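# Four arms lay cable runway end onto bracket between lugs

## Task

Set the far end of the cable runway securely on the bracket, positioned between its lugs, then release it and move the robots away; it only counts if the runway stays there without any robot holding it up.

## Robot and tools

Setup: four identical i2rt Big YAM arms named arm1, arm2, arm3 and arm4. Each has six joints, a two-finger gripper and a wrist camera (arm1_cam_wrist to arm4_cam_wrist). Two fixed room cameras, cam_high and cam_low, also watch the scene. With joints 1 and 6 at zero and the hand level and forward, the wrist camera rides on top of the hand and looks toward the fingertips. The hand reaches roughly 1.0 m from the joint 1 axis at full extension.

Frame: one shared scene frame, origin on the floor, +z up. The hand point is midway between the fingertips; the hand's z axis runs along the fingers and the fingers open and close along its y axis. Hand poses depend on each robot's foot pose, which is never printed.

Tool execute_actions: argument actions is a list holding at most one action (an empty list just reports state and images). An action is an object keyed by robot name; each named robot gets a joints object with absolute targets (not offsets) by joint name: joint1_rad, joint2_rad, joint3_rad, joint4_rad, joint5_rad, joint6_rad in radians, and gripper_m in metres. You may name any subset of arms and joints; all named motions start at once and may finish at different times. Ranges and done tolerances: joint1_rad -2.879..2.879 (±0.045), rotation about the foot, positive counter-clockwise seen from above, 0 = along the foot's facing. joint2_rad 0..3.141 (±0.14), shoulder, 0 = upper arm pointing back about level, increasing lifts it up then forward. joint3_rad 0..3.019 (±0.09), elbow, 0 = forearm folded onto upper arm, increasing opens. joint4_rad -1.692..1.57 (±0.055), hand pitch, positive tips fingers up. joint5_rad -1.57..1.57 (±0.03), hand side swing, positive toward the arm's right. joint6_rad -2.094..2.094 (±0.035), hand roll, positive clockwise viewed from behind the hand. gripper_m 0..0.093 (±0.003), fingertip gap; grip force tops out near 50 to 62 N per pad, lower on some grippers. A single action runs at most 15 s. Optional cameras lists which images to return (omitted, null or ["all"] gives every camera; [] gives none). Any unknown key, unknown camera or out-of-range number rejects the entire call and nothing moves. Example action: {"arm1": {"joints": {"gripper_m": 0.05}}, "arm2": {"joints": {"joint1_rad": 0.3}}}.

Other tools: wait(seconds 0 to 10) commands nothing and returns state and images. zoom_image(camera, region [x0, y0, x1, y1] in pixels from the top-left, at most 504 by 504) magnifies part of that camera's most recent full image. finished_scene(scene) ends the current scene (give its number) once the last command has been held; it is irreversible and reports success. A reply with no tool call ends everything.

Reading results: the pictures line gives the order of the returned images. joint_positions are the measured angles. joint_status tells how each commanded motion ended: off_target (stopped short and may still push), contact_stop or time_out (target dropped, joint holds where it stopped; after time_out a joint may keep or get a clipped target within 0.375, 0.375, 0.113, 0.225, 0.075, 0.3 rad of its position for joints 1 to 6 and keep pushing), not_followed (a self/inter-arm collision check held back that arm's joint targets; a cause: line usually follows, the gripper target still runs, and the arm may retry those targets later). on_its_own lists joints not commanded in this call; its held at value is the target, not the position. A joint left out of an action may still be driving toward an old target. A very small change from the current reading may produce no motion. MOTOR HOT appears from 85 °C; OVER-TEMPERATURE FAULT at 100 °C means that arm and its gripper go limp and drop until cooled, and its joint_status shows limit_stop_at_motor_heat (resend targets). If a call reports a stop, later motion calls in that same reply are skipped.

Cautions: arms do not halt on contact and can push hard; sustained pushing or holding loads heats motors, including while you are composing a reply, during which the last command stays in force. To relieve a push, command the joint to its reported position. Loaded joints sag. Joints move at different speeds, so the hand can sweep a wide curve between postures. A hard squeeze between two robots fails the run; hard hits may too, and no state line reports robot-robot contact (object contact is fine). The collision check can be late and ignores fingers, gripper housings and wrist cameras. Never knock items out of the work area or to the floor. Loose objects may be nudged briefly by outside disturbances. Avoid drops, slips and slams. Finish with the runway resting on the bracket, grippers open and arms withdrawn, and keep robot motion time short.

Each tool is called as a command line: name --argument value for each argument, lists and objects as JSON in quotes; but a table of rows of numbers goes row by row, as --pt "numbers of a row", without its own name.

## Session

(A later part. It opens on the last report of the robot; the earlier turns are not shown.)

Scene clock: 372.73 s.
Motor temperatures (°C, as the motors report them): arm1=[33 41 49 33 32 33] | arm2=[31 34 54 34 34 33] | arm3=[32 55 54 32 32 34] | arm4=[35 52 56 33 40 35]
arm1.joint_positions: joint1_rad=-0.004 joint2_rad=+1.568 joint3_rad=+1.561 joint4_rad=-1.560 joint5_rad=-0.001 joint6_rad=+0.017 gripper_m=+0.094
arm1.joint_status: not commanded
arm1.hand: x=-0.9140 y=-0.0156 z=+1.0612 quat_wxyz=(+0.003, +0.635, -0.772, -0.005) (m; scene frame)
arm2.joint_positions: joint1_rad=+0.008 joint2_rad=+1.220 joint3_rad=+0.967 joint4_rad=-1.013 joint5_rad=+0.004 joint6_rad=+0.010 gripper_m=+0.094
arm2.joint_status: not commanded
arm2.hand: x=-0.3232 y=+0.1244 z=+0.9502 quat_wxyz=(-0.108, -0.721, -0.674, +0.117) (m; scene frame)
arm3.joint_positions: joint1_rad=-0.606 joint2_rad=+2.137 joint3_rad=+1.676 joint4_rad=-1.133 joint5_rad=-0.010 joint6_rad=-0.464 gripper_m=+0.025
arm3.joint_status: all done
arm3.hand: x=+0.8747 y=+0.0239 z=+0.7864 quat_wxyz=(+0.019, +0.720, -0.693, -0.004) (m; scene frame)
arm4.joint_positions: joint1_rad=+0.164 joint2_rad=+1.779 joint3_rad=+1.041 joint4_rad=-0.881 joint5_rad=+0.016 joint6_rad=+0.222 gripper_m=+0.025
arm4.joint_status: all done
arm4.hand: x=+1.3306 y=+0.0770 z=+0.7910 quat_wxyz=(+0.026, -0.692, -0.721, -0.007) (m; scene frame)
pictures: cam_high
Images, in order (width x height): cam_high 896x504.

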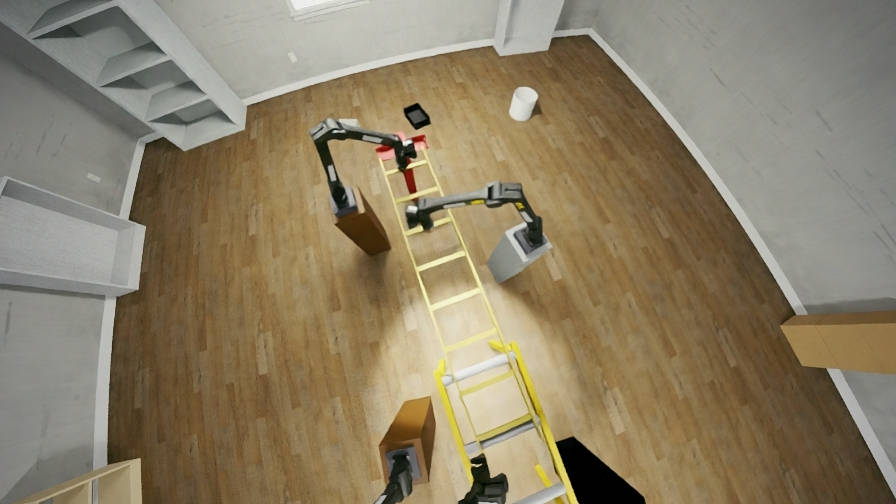

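execute_actions --actions '[{"arm3": {"joints": {"joint1_rad": -0.661, "joint2_rad": 2.07, "joint3_rad": 1.79, "joint4_rad": -1.17, "joint6_rad": -0.52}}, "arm4": {"joints": {"joint1_rad": 0.26, "joint2_rad": 1.70, "joint3_rad": 1.13, "joint4_rad": -0.9, "joint6_rad": 0.32}}}]' --cameras '["cam_high", "cam_low"]'

zoom_image --camera "cam_high" --region '[320, 90, 500, 260]'

zoom_image --camera "cam_low" --region '[480, 180, 700, 330]'

Scene clock: 395.03 s.
Motor temperatures (°C, as the motors report them): arm1=[33 41 49 33 32 33] | arm2=[31 34 55 34 34 33] | arm3=[32 57 58 32 31 34] | arm4=[34 53 52 33 38 34]
arm1.joint_positions: joint1_rad=-0.004 joint2_rad=+1.568 joint3_rad=+1.561 joint4_rad=-1.560 joint5_rad=-0.001 joint6_rad=+0.017 gripper_m=+0.094
arm1.joint_status: not commanded
arm1.hand: x=-0.9140 y=-0.0156 z=+1.0612 quat_wxyz=(+0.003, +0.635, -0.772, -0.005) (m; scene frame)
arm2.joint_positions: joint1_rad=+0.008 joint2_rad=+1.220 joint3_rad=+0.967 joint4_rad=-1.013 joint5_rad=+0.004 joint6_rad=+0.010 gripper_m=+0.094
arm2.joint_status: not commanded
arm2.hand: x=-0.3232 y=+0.1244 z=+0.9502 quat_wxyz=(-0.108, -0.721, -0.674, +0.117) (m; scene frame)
arm3.joint_positions: joint1_rad=-0.639 joint2_rad=+2.158 joint3_rad=+1.714 joint4_rad=-1.136 joint5_rad=-0.018 joint6_rad=-0.501 gripper_m=+0.025
arm3.joint_status: all done
arm3.hand: x=+0.8975 y=+0.0262 z=+0.7867 quat_wxyz=(+0.014, +0.721, -0.692, -0.010) (m; scene frame)
arm4.joint_positions: joint1_rad=+0.220 joint2_rad=+1.779 joint3_rad=+1.045 joint4_rad=-0.878 joint5_rad=+0.027 joint6_rad=+0.274 gripper_m=+0.025
arm4.joint_status: joint6_rad time_out (moved +0.052 of +0.098); the others done
arm4.on_its_own: joint6_rad reads +0.274 and still pushes toward +0.320 since a time_out
arm4.hand: x=+1.3533 y=+0.0806 z=+0.7922 quat_wxyz=(+0.025, -0.690, -0.723, +0.000) (m; scene frame)
pictures: cam_high, cam_low
Images, in order (width x height): cam_high 896x504, cam_low 896x504.

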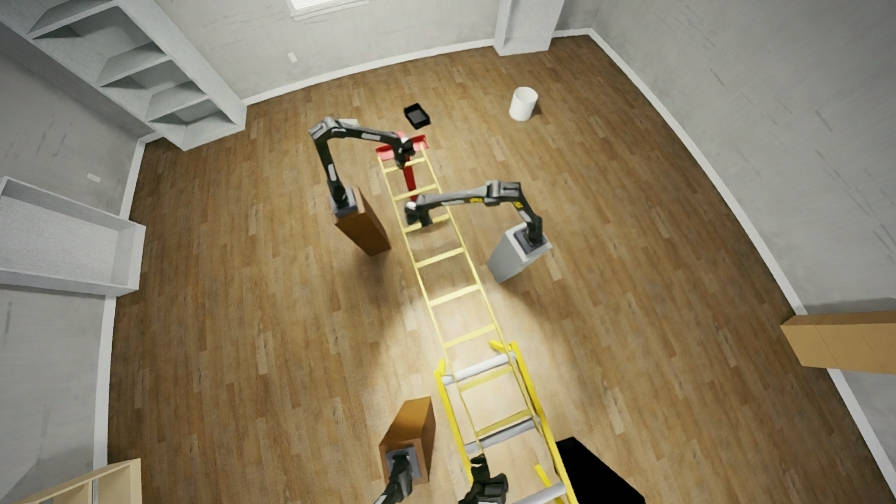

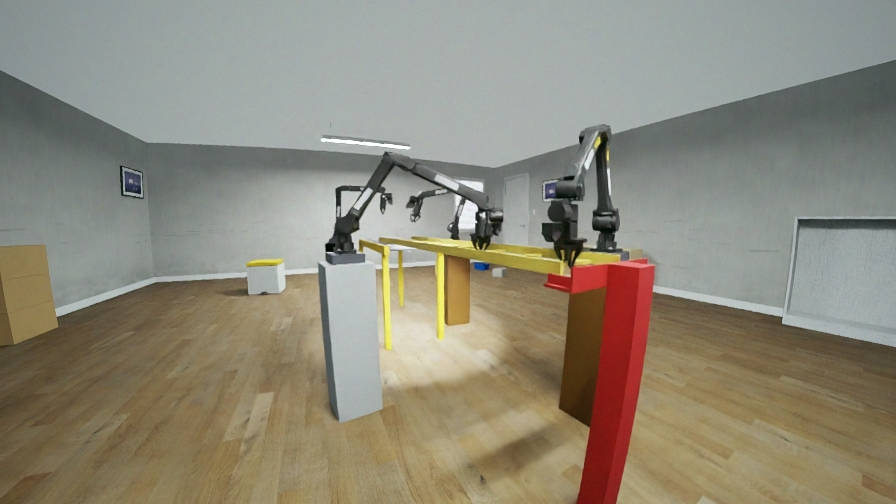

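Region (320, 90, 500, 260) of cam_high's 896x504 image, scaled by 2.800, with more detail than that image has.

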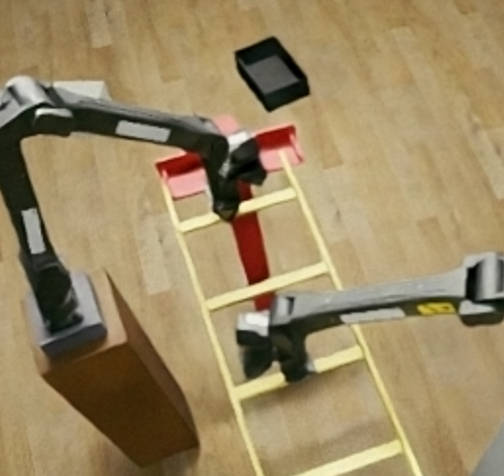

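Region (480, 180, 700, 330) of cam_low's 896x504 image, scaled by 2.291, with more detail than that image has; it fills the top 344 rows of this view, and the rest is white.

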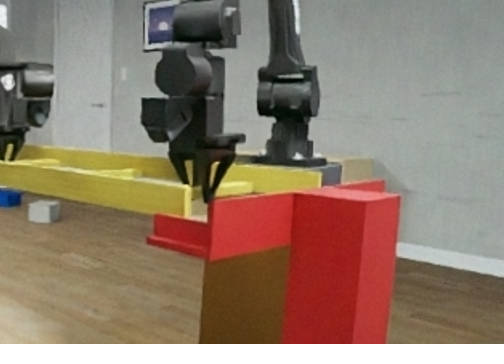

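execute_actions --actions '[{"arm3": {"joints": {"joint1_rad": -0.622, "joint2_rad": 1.97, "joint3_rad": 1.72, "joint4_rad": -1.17, "joint5_rad": 0, "joint6_rad": -0.48}}, "arm4": {"joints": {"joint1_rad": 0.19, "joint2_rad": 1.60, "joint3_rad": 1.08, "joint4_rad": -0.9, "joint5_rad": 0, "joint6_rad": 0.25}}}]' --cameras '["cam_high", "cam_low"]'

zoom_image --camera "cam_high" --region '[320, 90, 500, 260]'

zoom_image --camera "cam_low" --region '[480, 180, 700, 330]'

Scene clock: 408.50 s.
Motor temperatures (°C, as the motors report them): arm1=[33 41 50 33 32 33] | arm2=[31 34 55 34 34 33] | arm3=[32 58 59 32 32 34] | arm4=[34 53 55 33 38 34]
arm1.joint_positions: joint1_rad=-0.004 joint2_rad=+1.568 joint3_rad=+1.561 joint4_rad=-1.560 joint5_rad=-0.001 joint6_rad=+0.017 gripper_m=+0.094
arm1.joint_status: not commanded
arm1.hand: x=-0.9140 y=-0.0156 z=+1.0612 quat_wxyz=(+0.003, +0.635, -0.772, -0.005) (m; scene frame)
arm2.joint_positions: joint1_rad=+0.008 joint2_rad=+1.220 joint3_rad=+0.967 joint4_rad=-1.013 joint5_rad=+0.004 joint6_rad=+0.010 gripper_m=+0.094
arm2.joint_status: not commanded
arm2.hand: x=-0.3232 y=+0.1244 z=+0.9502 quat_wxyz=(-0.108, -0.721, -0.674, +0.117) (m; scene frame)
arm3.joint_positions: joint1_rad=-0.620 joint2_rad=+2.114 joint3_rad=+1.684 joint4_rad=-1.143 joint5_rad=-0.006 joint6_rad=-0.480 gripper_m=+0.025
arm3.joint_status: joint2_rad time_out (moved -0.044 of -0.188); the others done
arm3.on_its_own: joint2_rad reads +2.114 and still pushes toward +1.970 since a time_out
arm3.hand: x=+0.8850 y=+0.0232 z=+0.8029 quat_wxyz=(+0.008, +0.721, -0.693, -0.006) (m; scene frame)
arm4.joint_positions: joint1_rad=+0.182 joint2_rad=+1.722 joint3_rad=+1.037 joint4_rad=-0.881 joint5_rad=+0.011 joint6_rad=+0.240 gripper_m=+0.025
arm4.joint_status: all done
arm4.hand: x=+1.3409 y=+0.0738 z=+0.8135 quat_wxyz=(+0.002, -0.692, -0.722, +0.004) (m; scene frame)
pictures: cam_high, cam_low
Images, in order (width x height): cam_high 896x504, cam_low 896x504.

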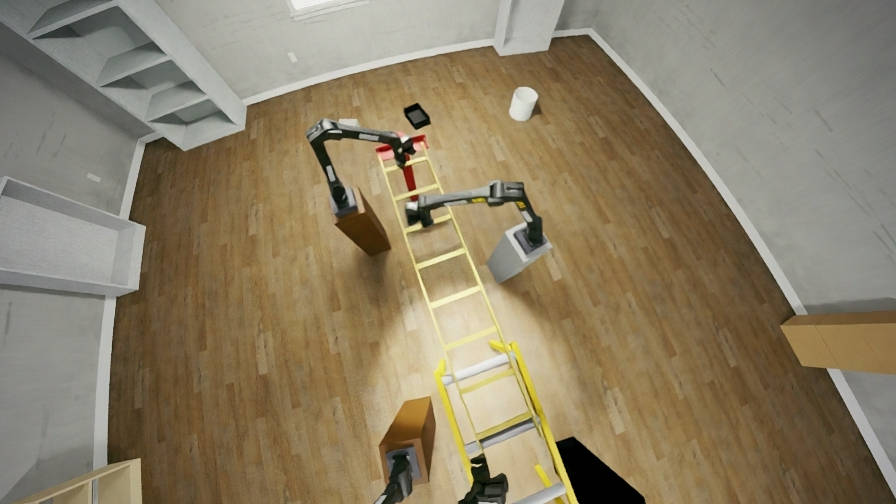

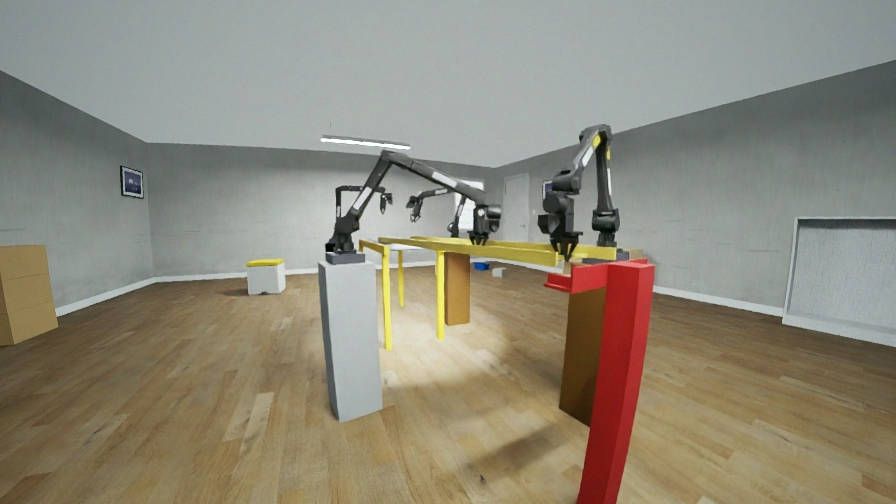

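Region (320, 90, 500, 260) of cam_high's 896x504 image, scaled by 2.800, with more detail than that image has.

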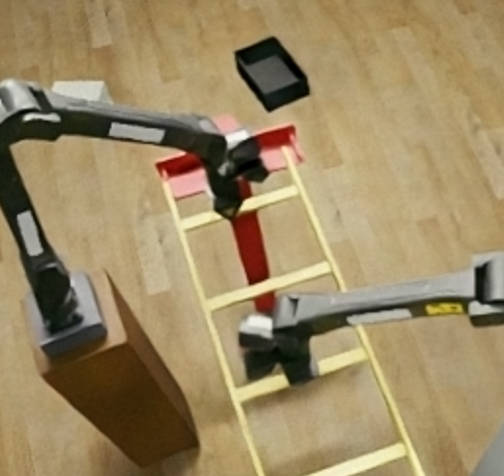

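Region (480, 180, 700, 330) of cam_low's 896x504 image, scaled by 2.291, with more detail than that image has; it fills the top 344 rows of this view, and the rest is white.

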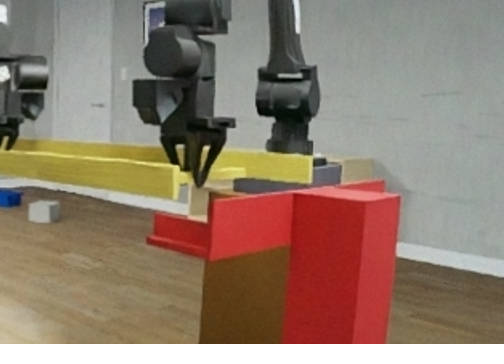

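execute_actions --actions '[{"arm3": {"joints": {"joint1_rad": -0.717, "joint2_rad": 2.03, "joint3_rad": 1.82, "joint4_rad": -1.2, "joint5_rad": 0, "joint6_rad": -0.577}}, "arm4": {"joints": {"joint1_rad": 0.348, "joint2_rad": 1.65, "joint3_rad": 1.16, "joint4_rad": -0.91, "joint5_rad": 0, "joint6_rad": 0.41}}}]' --cameras '["cam_high", "cam_low"]'

zoom_image --camera "cam_high" --region '[320, 90, 500, 260]'

zoom_image --camera "cam_low" --region '[480, 180, 700, 330]'

Scene clock: 418.80 s.
Motor temperatures (°C, as the motors report them): arm1=[33 41 50 33 32 33] | arm2=[31 34 55 34 34 33] | arm3=[32 60 58 32 31 34] | arm4=[34 54 55 33 37 34]
arm1.joint_positions: joint1_rad=-0.004 joint2_rad=+1.568 joint3_rad=+1.561 joint4_rad=-1.560 joint5_rad=-0.001 joint6_rad=+0.017 gripper_m=+0.094
arm1.joint_status: not commanded
arm1.hand: x=-0.9140 y=-0.0156 z=+1.0612 quat_wxyz=(+0.003, +0.635, -0.772, -0.005) (m; scene frame)
arm2.joint_positions: joint1_rad=+0.008 joint2_rad=+1.220 joint3_rad=+0.967 joint4_rad=-1.013 joint5_rad=+0.004 joint6_rad=+0.010 gripper_m=+0.094
arm2.joint_status: not commanded
arm2.hand: x=-0.3232 y=+0.1244 z=+0.9502 quat_wxyz=(-0.108, -0.721, -0.674, +0.117) (m; scene frame)
arm3.joint_positions: joint1_rad=-0.731 joint2_rad=+2.142 joint3_rad=+1.767 joint4_rad=-1.129 joint5_rad=-0.001 joint6_rad=-0.582 gripper_m=+0.025
arm3.joint_status: joint4_rad time_out (moved +0.014 of -0.057); the others done
arm3.on_its_own: joint4_rad reads -1.129 and still pushes toward -1.200 since a time_out
arm3.hand: x=+0.9637 y=+0.0183 z=+0.8145 quat_wxyz=(-0.026, +0.718, -0.696, -0.011) (m; scene frame)
arm4.joint_positions: joint1_rad=+0.342 joint2_rad=+1.724 joint3_rad=+1.103 joint4_rad=-0.880 joint5_rad=+0.012 joint6_rad=+0.397 gripper_m=+0.025
arm4.joint_status: all done
arm4.hand: x=+1.4202 y=+0.0696 z=+0.8335 quat_wxyz=(-0.029, -0.691, -0.722, +0.016) (m; scene frame)
pictures: cam_high, cam_low
Images, in order (width x height): cam_high 896x504, cam_low 896x504.

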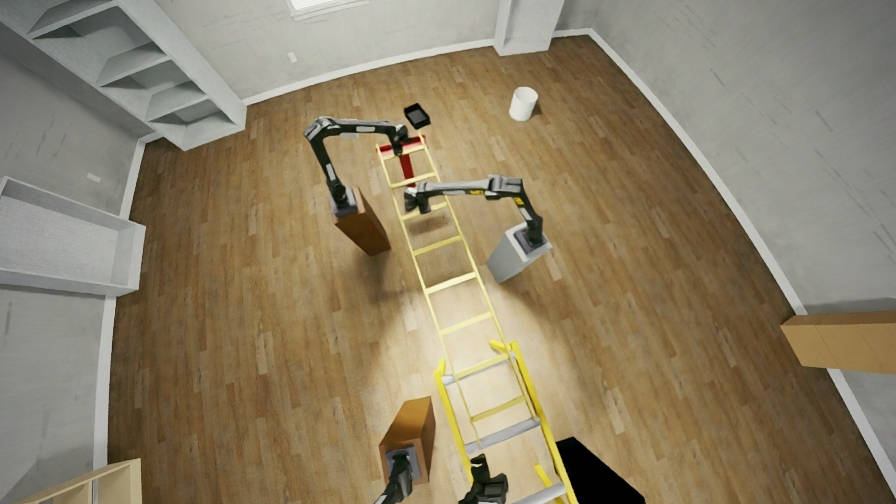

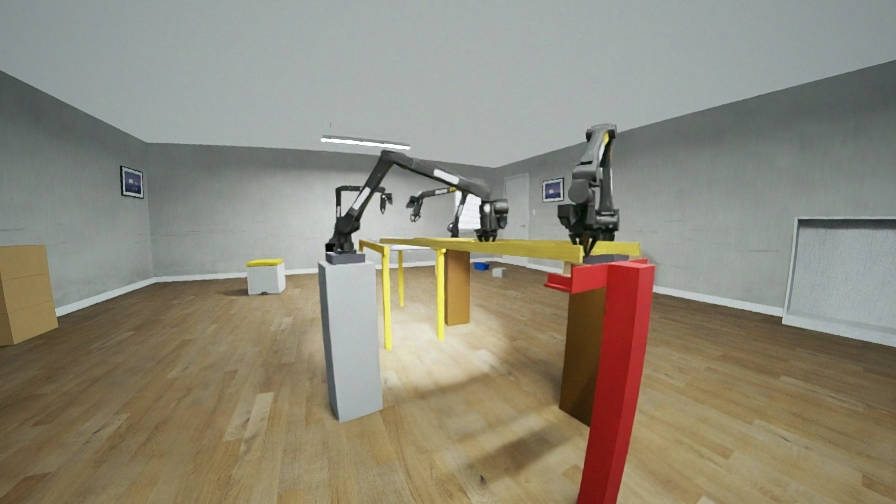

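Region (320, 90, 500, 260) of cam_high's 896x504 image, scaled by 2.800, with more detail than that image has.

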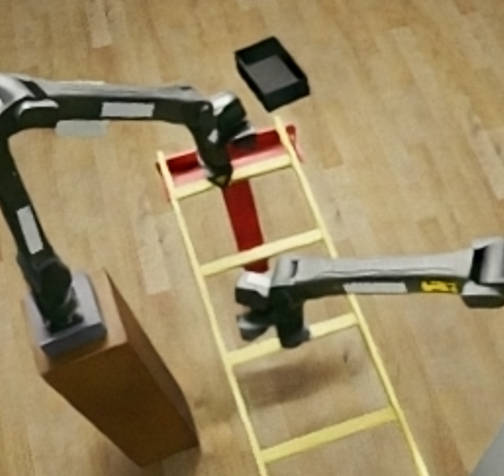

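Region (480, 180, 700, 330) of cam_low's 896x504 image, scaled by 2.291, with more detail than that image has; it fills the top 344 rows of this view, and the rest is white.

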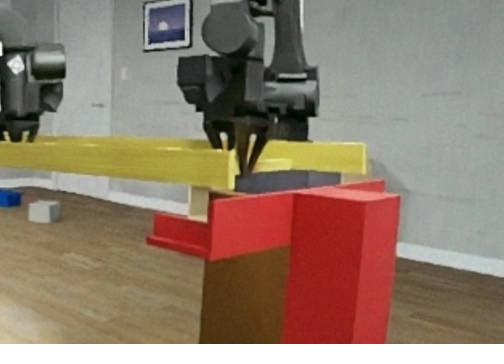

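execute_actions --actions '[{"arm3": {"joints": {"joint1_rad": -0.709, "joint2_rad": 2.075, "joint3_rad": 1.82, "joint4_rad": -1.15, "joint5_rad": 0, "joint6_rad": -0.562}}, "arm4": {"joints": {"joint1_rad": 0.328, "joint2_rad": 1.705, "joint3_rad": 1.10, "joint4_rad": -0.88, "joint5_rad": 0, "joint6_rad": 0.385}}}]' --cameras '["cam_high", "cam_low"]'

zoom_image --camera "cam_high" --region '[320, 90, 500, 260]'

zoom_image --camera "cam_low" --region '[480, 180, 700, 330]'

Scene clock: 436.33 s.
Motor temperatures (°C, as the motors report them): arm1=[33 42 50 33 32 33] | arm2=[31 34 56 34 34 33] | arm3=[32 62 59 32 31 33] | arm4=[34 54 56 33 37 34]
arm1.joint_positions: joint1_rad=-0.004 joint2_rad=+1.568 joint3_rad=+1.561 joint4_rad=-1.560 joint5_rad=-0.001 joint6_rad=+0.017 gripper_m=+0.094
arm1.joint_status: not commanded
arm1.hand: x=-0.9140 y=-0.0156 z=+1.0612 quat_wxyz=(+0.003, +0.635, -0.772, -0.005) (m; scene frame)
arm2.joint_positions: joint1_rad=+0.008 joint2_rad=+1.220 joint3_rad=+0.967 joint4_rad=-1.013 joint5_rad=+0.004 joint6_rad=+0.010 gripper_m=+0.094
arm2.joint_status: not commanded
arm2.hand: x=-0.3232 y=+0.1244 z=+0.9502 quat_wxyz=(-0.108, -0.721, -0.674, +0.117) (m; scene frame)
arm3.joint_positions: joint1_rad=-0.717 joint2_rad=+2.173 joint3_rad=+1.767 joint4_rad=-1.114 joint5_rad=-0.013 joint6_rad=-0.574 gripper_m=+0.025
arm3.joint_status: all done
arm3.hand: x=+0.9541 y=+0.0240 z=+0.7955 quat_wxyz=(-0.017, +0.720, -0.694, -0.015) (m; scene frame)
arm4.joint_positions: joint1_rad=+0.328 joint2_rad=+1.773 joint3_rad=+1.078 joint4_rad=-0.855 joint5_rad=+0.011 joint6_rad=+0.380 gripper_m=+0.025
arm4.joint_status: all done
arm4.hand: x=+1.4096 y=+0.0777 z=+0.8039 quat_wxyz=(-0.006, -0.690, -0.723, +0.007) (m; scene frame)
pictures: cam_high, cam_low
Images, in order (width x height): cam_high 896x504, cam_low 896x504.

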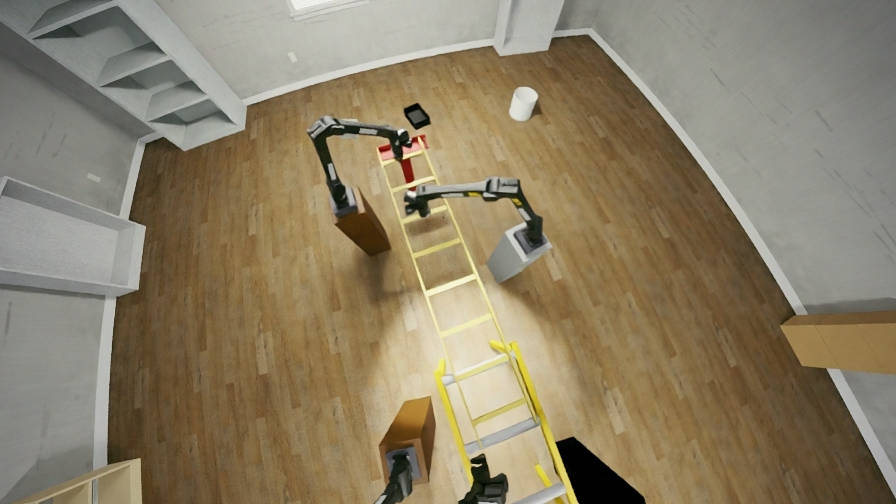

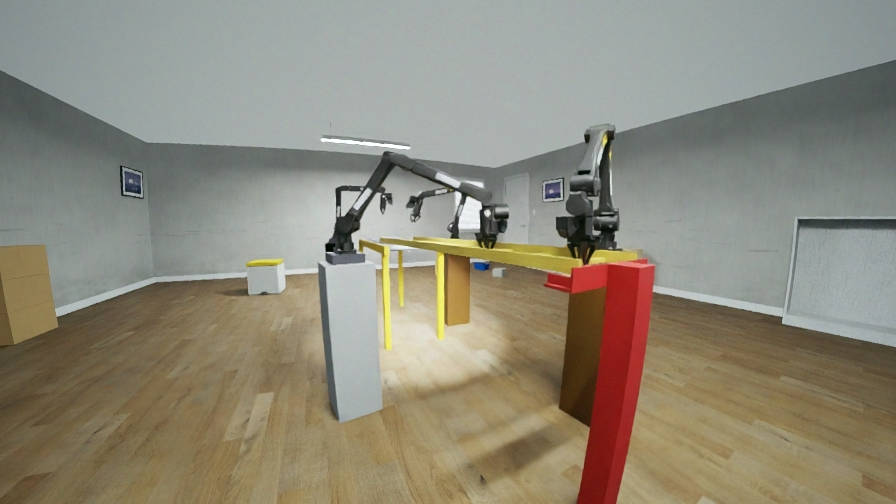

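Region (320, 90, 500, 260) of cam_high's 896x504 image, scaled by 2.800, with more detail than that image has.

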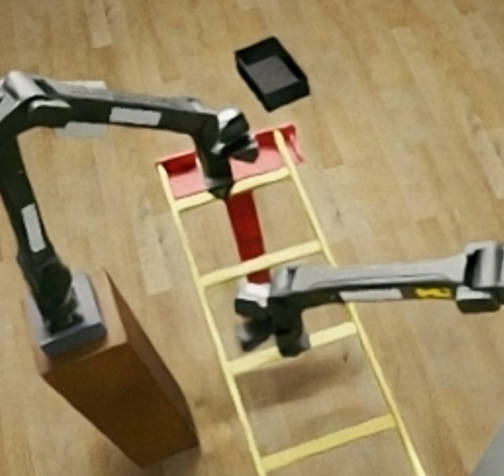

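Region (480, 180, 700, 330) of cam_low's 896x504 image, scaled by 2.291, with more detail than that image has; it fills the top 344 rows of this view, and the rest is white.

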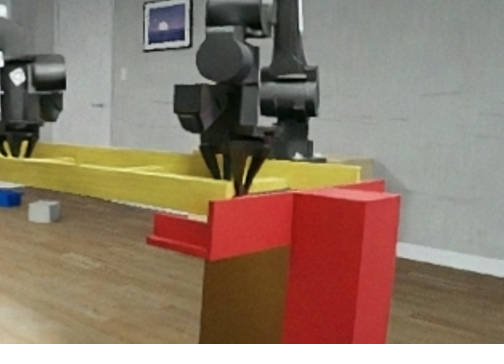

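execute_actions --actions '[{"arm3": {"joints": {"joint2_rad": 2.10, "joint3_rad": 1.80, "joint4_rad": -1.12}}, "arm4": {"joints": {"joint2_rad": 1.75, "joint3_rad": 1.135, "joint4_rad": -0.86}}}]' --cameras '["cam_high", "cam_low"]'

zoom_image --camera "cam_high" --region '[320, 90, 500, 260]'

zoom_image --camera "cam_low" --region '[480, 180, 700, 330]'

Scene clock: 449.83 s.
Motor temperatures (°C, as the motors report them): arm1=[33 42 51 33 32 33] | arm2=[31 34 56 34 34 33] | arm3=[32 62 59 32 31 33] | arm4=[34 54 53 33 36 34]
arm1.joint_positions: joint1_rad=-0.004 joint2_rad=+1.568 joint3_rad=+1.561 joint4_rad=-1.560 joint5_rad=-0.001 joint6_rad=+0.017 gripper_m=+0.094
arm1.joint_status: not commanded
arm1.hand: x=-0.9140 y=-0.0156 z=+1.0612 quat_wxyz=(+0.003, +0.635, -0.772, -0.005) (m; scene frame)
arm2.joint_positions: joint1_rad=+0.008 joint2_rad=+1.220 joint3_rad=+0.967 joint4_rad=-1.013 joint5_rad=+0.004 joint6_rad=+0.010 gripper_m=+0.094
arm2.joint_status: not commanded
arm2.hand: x=-0.3232 y=+0.1244 z=+0.9502 quat_wxyz=(-0.108, -0.721, -0.674, +0.117) (m; scene frame)
arm3.joint_positions: joint1_rad=-0.717 joint2_rad=+2.175 joint3_rad=+1.767 joint4_rad=-1.113 joint5_rad=-0.013 joint6_rad=-0.574 gripper_m=+0.025
arm3.joint_status: all done
arm3.hand: x=+0.9541 y=+0.0240 z=+0.7938 quat_wxyz=(-0.016, +0.720, -0.694, -0.015) (m; scene frame)
arm4.joint_positions: joint1_rad=+0.328 joint2_rad=+1.778 joint3_rad=+1.078 joint4_rad=-0.853 joint5_rad=+0.011 joint6_rad=+0.380 gripper_m=+0.025
arm4.joint_status: all done
arm4.hand: x=+1.4096 y=+0.0778 z=+0.8019 quat_wxyz=(-0.005, -0.690, -0.723, +0.007) (m; scene frame)
pictures: cam_high, cam_low
Images, in order (width x height): cam_high 896x504, cam_low 896x504.

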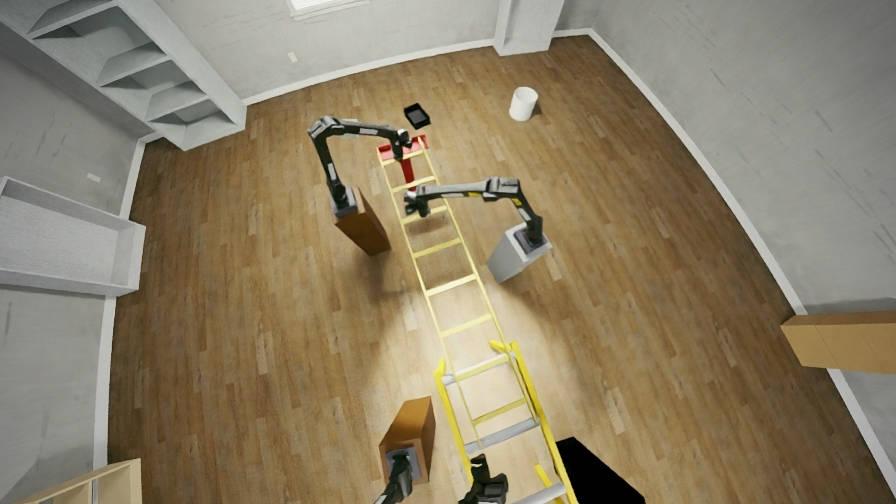

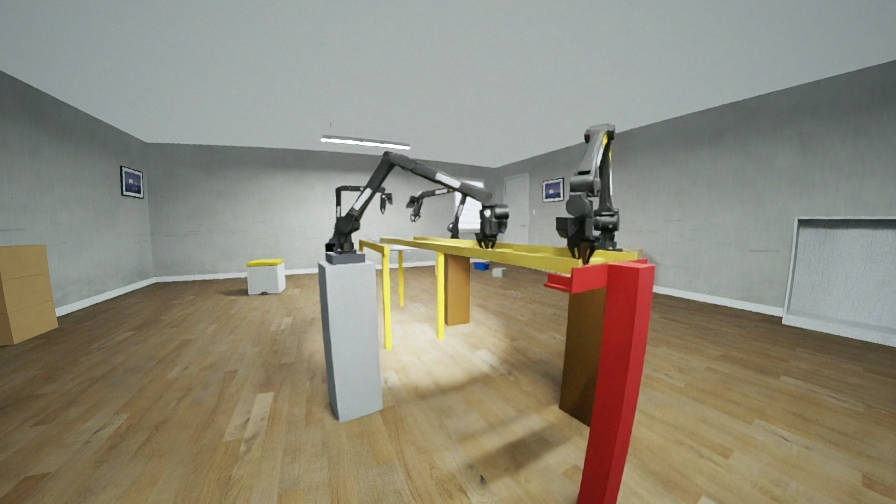

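Region (320, 90, 500, 260) of cam_high's 896x504 image, scaled by 2.800, with more detail than that image has.

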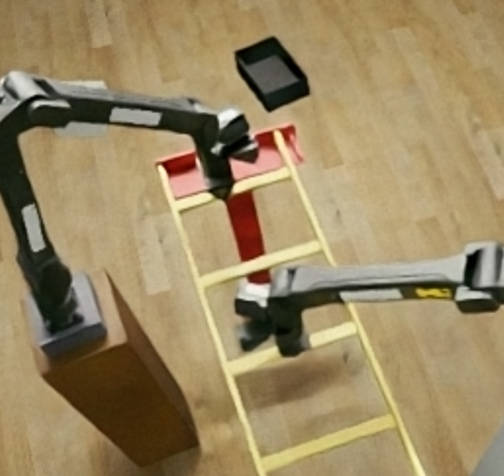

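Region (480, 180, 700, 330) of cam_low's 896x504 image, scaled by 2.291, with more detail than that image has; it fills the top 344 rows of this view, and the rest is white.

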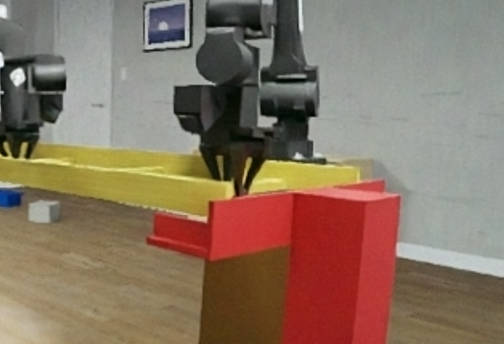

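execute_actions --actions '[{"arm3": {"joints": {"joint2_rad": 2.10, "joint3_rad": 1.735}}, "arm4": {"joints": {"joint2_rad": 1.74, "joint3_rad": 1.17}}}]' --cameras '["cam_high", "cam_low"]'

zoom_image --camera "cam_high" --region '[320, 90, 500, 260]'

zoom_image --camera "cam_low" --region '[480, 180, 700, 330]'

Scene clock: 458.17 s.
Motor temperatures (°C, as the motors report them): arm1=[33 42 51 33 32 33] | arm2=[31 34 57 34 34 33] | arm3=[32 62 58 32 31 33] | arm4=[34 53 55 33 36 34]
arm1.joint_positions: joint1_rad=-0.004 joint2_rad=+1.568 joint3_rad=+1.561 joint4_rad=-1.560 joint5_rad=-0.001 joint6_rad=+0.017 gripper_m=+0.094
arm1.joint_status: not commanded
arm1.hand: x=-0.9140 y=-0.0156 z=+1.0612 quat_wxyz=(+0.003, +0.635, -0.772, -0.005) (m; scene frame)
arm2.joint_positions: joint1_rad=+0.008 joint2_rad=+1.220 joint3_rad=+0.967 joint4_rad=-1.013 joint5_rad=+0.004 joint6_rad=+0.010 gripper_m=+0.094
arm2.joint_status: not commanded
arm2.hand: x=-0.3232 y=+0.1244 z=+0.9502 quat_wxyz=(-0.108, -0.721, -0.674, +0.117) (m; scene frame)
arm3.joint_positions: joint1_rad=-0.717 joint2_rad=+2.168 joint3_rad=+1.748 joint4_rad=-1.092 joint5_rad=-0.013 joint6_rad=-0.574 gripper_m=+0.025
arm3.joint_status: all done
arm3.hand: x=+0.9532 y=+0.0228 z=+0.7917 quat_wxyz=(-0.021, +0.720, -0.694, -0.016) (m; scene frame)
arm4.joint_positions: joint1_rad=+0.328 joint2_rad=+1.778 joint3_rad=+1.079 joint4_rad=-0.853 joint5_rad=+0.011 joint6_rad=+0.380 gripper_m=+0.025
arm4.joint_status: joint3_rad time_out (moved +0.001 of +0.092); the others done
arm4.on_its_own: joint3_rad reads +1.079 and still pushes toward +1.170 since a time_out
arm4.hand: x=+1.4098 y=+0.0774 z=+0.8021 quat_wxyz=(-0.005, -0.690, -0.723, +0.007) (m; scene frame)
pictures: cam_high, cam_low
Images, in order (width x height): cam_high 896x504, cam_low 896x504.

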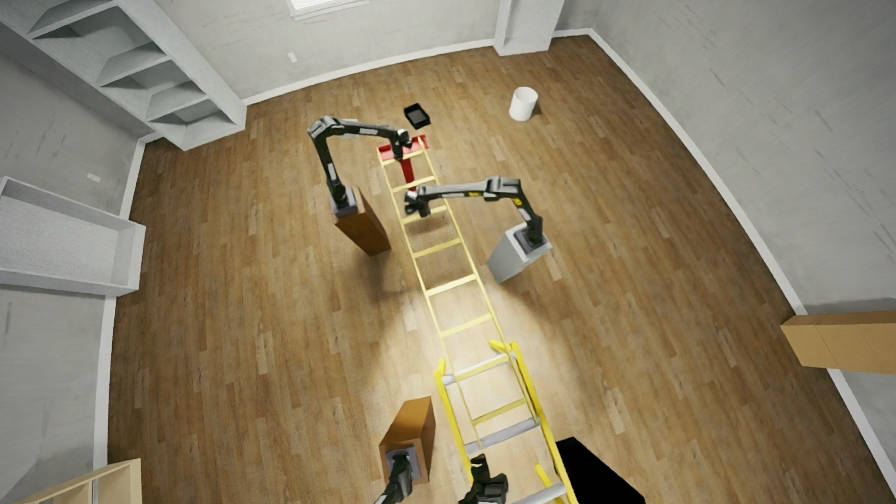

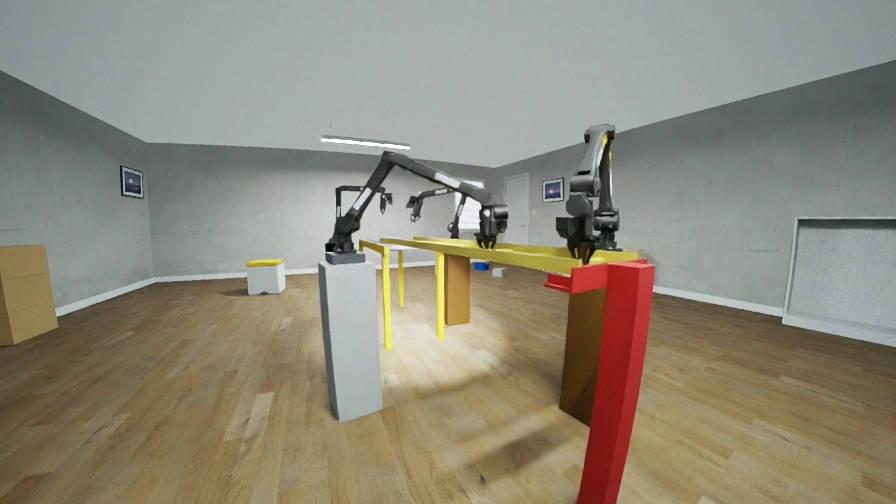

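Region (320, 90, 500, 260) of cam_high's 896x504 image, scaled by 2.800, with more detail than that image has.

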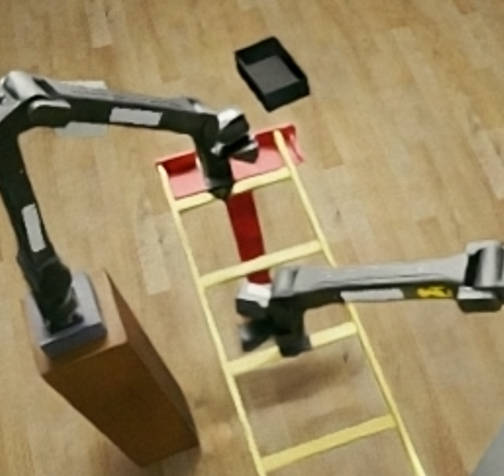

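Region (480, 180, 700, 330) of cam_low's 896x504 image, scaled by 2.291, with more detail than that image has; it fills the top 344 rows of this view, and the rest is white.

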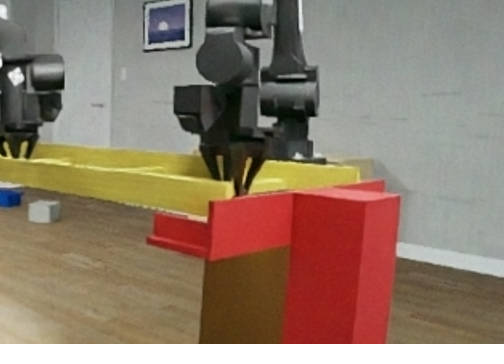

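execute_actions --actions '[{"arm3": {"joints": {"joint2_rad": 2.02, "joint3_rad": 1.73, "joint4_rad": -1.12}}, "arm4": {"joints": {"joint2_rad": 1.67, "joint3_rad": 1.15}}}]' --cameras '["cam_high"]'

zoom_image --camera "cam_high" --region '[320, 90, 500, 260]'

Scene clock: 463.37 s.
Motor temperatures (°C, as the motors report them): arm1=[33 42 51 33 32 33] | arm2=[31 34 57 34 34 33] | arm3=[32 62 56 32 32 33] | arm4=[34 53 57 33 36 34]
arm1.joint_positions: joint1_rad=-0.004 joint2_rad=+1.568 joint3_rad=+1.561 joint4_rad=-1.560 joint5_rad=-0.001 joint6_rad=+0.017 gripper_m=+0.094
arm1.joint_status: not commanded
arm1.hand: x=-0.9140 y=-0.0156 z=+1.0612 quat_wxyz=(+0.003, +0.635, -0.772, -0.005) (m; scene frame)
arm2.joint_positions: joint1_rad=+0.008 joint2_rad=+1.220 joint3_rad=+0.967 joint4_rad=-1.013 joint5_rad=+0.004 joint6_rad=+0.010 gripper_m=+0.094
arm2.joint_status: not commanded
arm2.hand: x=-0.3232 y=+0.1244 z=+0.9502 quat_wxyz=(-0.108, -0.721, -0.674, +0.117) (m; scene frame)
arm3.joint_positions: joint1_rad=-0.713 joint2_rad=+2.150 joint3_rad=+1.722 joint4_rad=-1.076 joint5_rad=-0.015 joint6_rad=-0.569 gripper_m=+0.025
arm3.joint_status: all done
arm3.hand: x=+0.9489 y=+0.0203 z=+0.7938 quat_wxyz=(-0.024, +0.719, -0.694, -0.018) (m; scene frame)
arm4.joint_positions: joint1_rad=+0.316 joint2_rad=+1.777 joint3_rad=+1.079 joint4_rad=-0.845 joint5_rad=+0.015 joint6_rad=+0.372 gripper_m=+0.025
arm4.joint_status: all done
arm4.hand: x=+1.4051 y=+0.0732 z=+0.8023 quat_wxyz=(-0.009, -0.692, -0.722, +0.010) (m; scene frame)
pictures: cam_high
Images, in order (width x height): cam_high 896x504.

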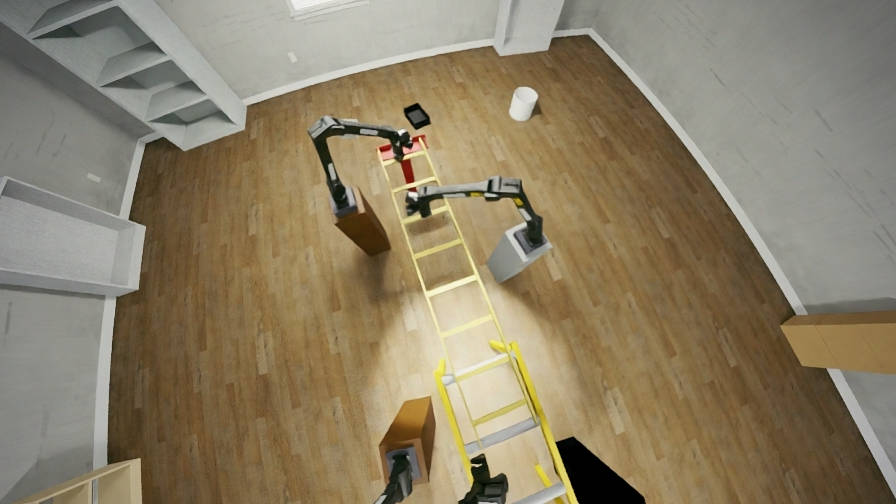

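Region (320, 90, 500, 260) of cam_high's 896x504 image, scaled by 2.800, with more detail than that image has.

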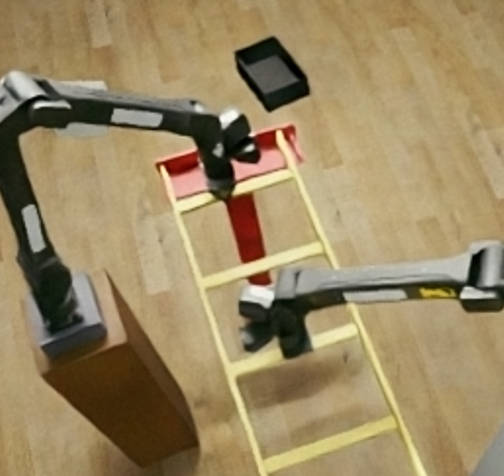

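execute_actions --actions '[{"arm3": {"joints": {"joint2_rad": 2.12, "joint3_rad": 1.73, "joint4_rad": -1.09}}, "arm4": {"joints": {"joint2_rad": 1.76, "joint3_rad": 1.13, "joint4_rad": -0.84}}}]' --cameras '["cam_high", "cam_low"]'

zoom_image --camera "cam_high" --region '[320, 90, 500, 260]'

zoom_image --camera "cam_low" --region '[480, 180, 700, 330]'

Scene clock: 469.83 s.
Motor temperatures (°C, as the motors report them): arm1=[33 42 51 33 32 33] | arm2=[31 34 57 34 34 33] | arm3=[32 63 55 32 32 33] | arm4=[34 54 57 33 36 34]
arm1.joint_positions: joint1_rad=-0.004 joint2_rad=+1.568 joint3_rad=+1.561 joint4_rad=-1.560 joint5_rad=-0.001 joint6_rad=+0.017 gripper_m=+0.094
arm1.joint_status: not commanded
arm1.hand: x=-0.9140 y=-0.0156 z=+1.0612 quat_wxyz=(+0.003, +0.635, -0.772, -0.005) (m; scene frame)
arm2.joint_positions: joint1_rad=+0.008 joint2_rad=+1.220 joint3_rad=+0.967 joint4_rad=-1.013 joint5_rad=+0.004 joint6_rad=+0.010 gripper_m=+0.094
arm2.joint_status: not commanded
arm2.hand: x=-0.3232 y=+0.1244 z=+0.9502 quat_wxyz=(-0.108, -0.721, -0.674, +0.117) (m; scene frame)
arm3.joint_positions: joint1_rad=-0.713 joint2_rad=+2.152 joint3_rad=+1.720 joint4_rad=-1.073 joint5_rad=-0.015 joint6_rad=-0.569 gripper_m=+0.025
arm3.joint_status: all done
arm3.hand: x=+0.9488 y=+0.0202 z=+0.7924 quat_wxyz=(-0.024, +0.719, -0.694, -0.018) (m; scene frame)
arm4.joint_positions: joint1_rad=+0.316 joint2_rad=+1.779 joint3_rad=+1.079 joint4_rad=-0.844 joint5_rad=+0.015 joint6_rad=+0.372 gripper_m=+0.025
arm4.joint_status: all done
arm4.hand: x=+1.4052 y=+0.0731 z=+0.8017 quat_wxyz=(-0.008, -0.692, -0.722, +0.010) (m; scene frame)
pictures: cam_high, cam_low
Images, in order (width x height): cam_high 896x504, cam_low 896x504.

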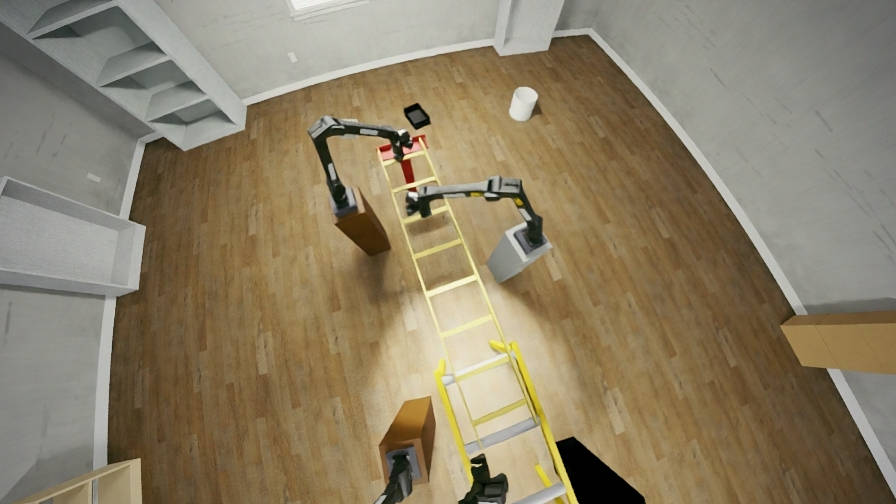

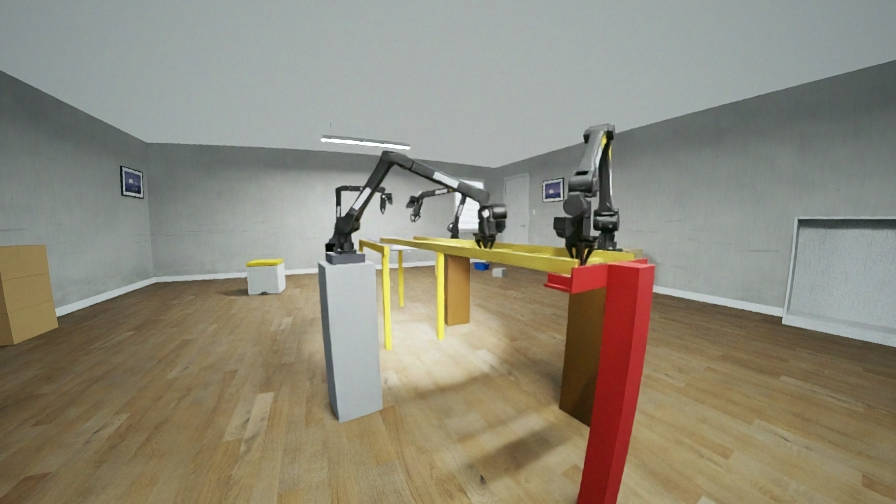

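Region (320, 90, 500, 260) of cam_high's 896x504 image, scaled by 2.800, with more detail than that image has.

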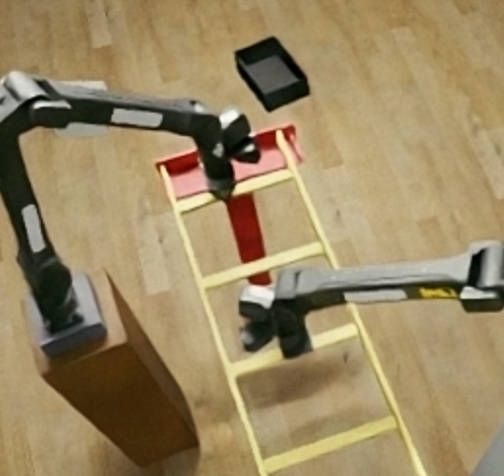

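Region (480, 180, 700, 330) of cam_low's 896x504 image, scaled by 2.291, with more detail than that image has; it fills the top 344 rows of this view, and the rest is white.

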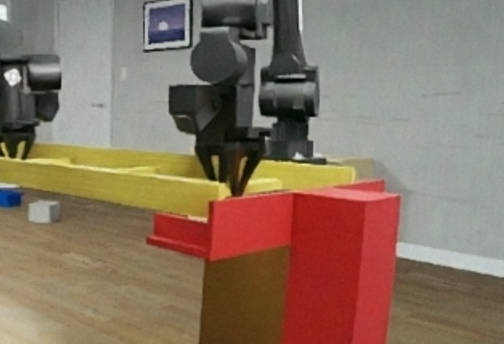

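execute_actions --actions '[{"arm3": {"joints": {"joint2_rad": 2.02, "joint3_rad": 1.70, "joint4_rad": -1.1}}, "arm4": {"joints": {"joint1_rad": 0.325, "joint2_rad": 1.67, "joint3_rad": 1.16}}}]' --cameras '["cam_high"]'

zoom_image --camera "cam_high" --region '[320, 90, 500, 260]'

Scene clock: 481.30 s.
Motor temperatures (°C, as the motors report them): arm1=[33 42 51 33 32 33] | arm2=[31 34 57 34 34 33] | arm3=[32 61 54 32 32 33] | arm4=[34 53 57 33 37 34]
arm1.joint_positions: joint1_rad=-0.004 joint2_rad=+1.568 joint3_rad=+1.561 joint4_rad=-1.560 joint5_rad=-0.001 joint6_rad=+0.017 gripper_m=+0.094
arm1.joint_status: not commanded
arm1.hand: x=-0.9140 y=-0.0156 z=+1.0612 quat_wxyz=(+0.003, +0.635, -0.772, -0.005) (m; scene frame)
arm2.joint_positions: joint1_rad=+0.008 joint2_rad=+1.220 joint3_rad=+0.967 joint4_rad=-1.013 joint5_rad=+0.004 joint6_rad=+0.010 gripper_m=+0.094
arm2.joint_status: not commanded
arm2.hand: x=-0.3232 y=+0.1244 z=+0.9502 quat_wxyz=(-0.108, -0.721, -0.674, +0.117) (m; scene frame)
arm3.joint_positions: joint1_rad=-0.713 joint2_rad=+2.142 joint3_rad=+1.704 joint4_rad=-1.054 joint5_rad=-0.015 joint6_rad=-0.569 gripper_m=+0.025
arm3.joint_status: all done
arm3.hand: x=+0.9486 y=+0.0197 z=+0.7931 quat_wxyz=(-0.030, +0.719, -0.694, -0.019) (m; scene frame)
arm4.joint_positions: joint1_rad=+0.316 joint2_rad=+1.777 joint3_rad=+1.079 joint4_rad=-0.843 joint5_rad=+0.015 joint6_rad=+0.372 gripper_m=+0.025
arm4.joint_status: all done
arm4.hand: x=+1.4053 y=+0.0728 z=+0.8023 quat_wxyz=(-0.009, -0.692, -0.722, +0.011) (m; scene frame)
pictures: cam_high
Images, in order (width x height): cam_high 896x504.

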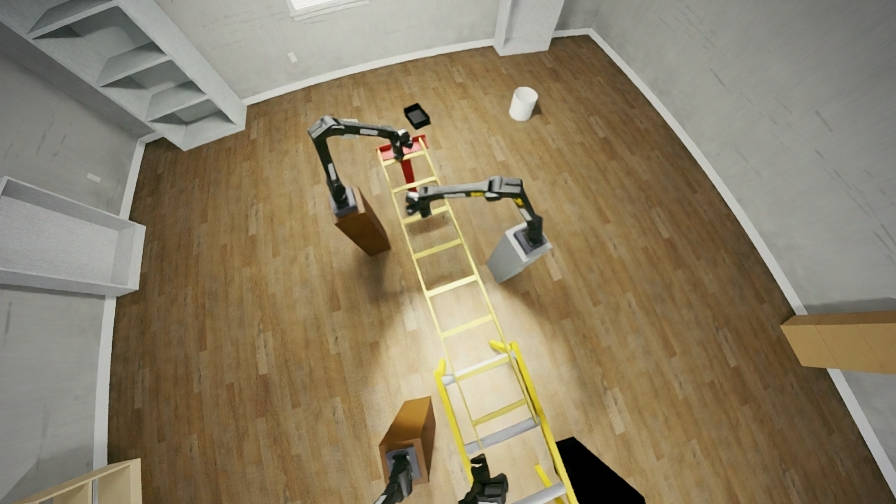

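Region (320, 90, 500, 260) of cam_high's 896x504 image, scaled by 2.800, with more detail than that image has.

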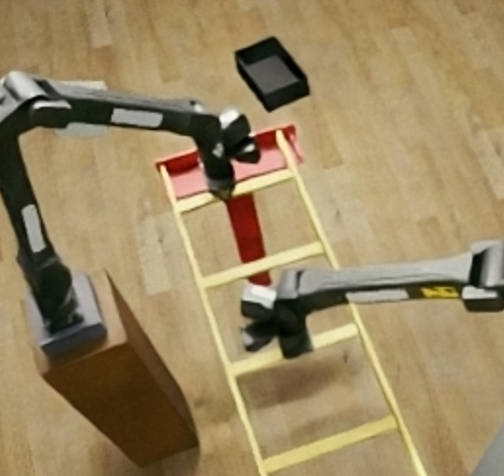

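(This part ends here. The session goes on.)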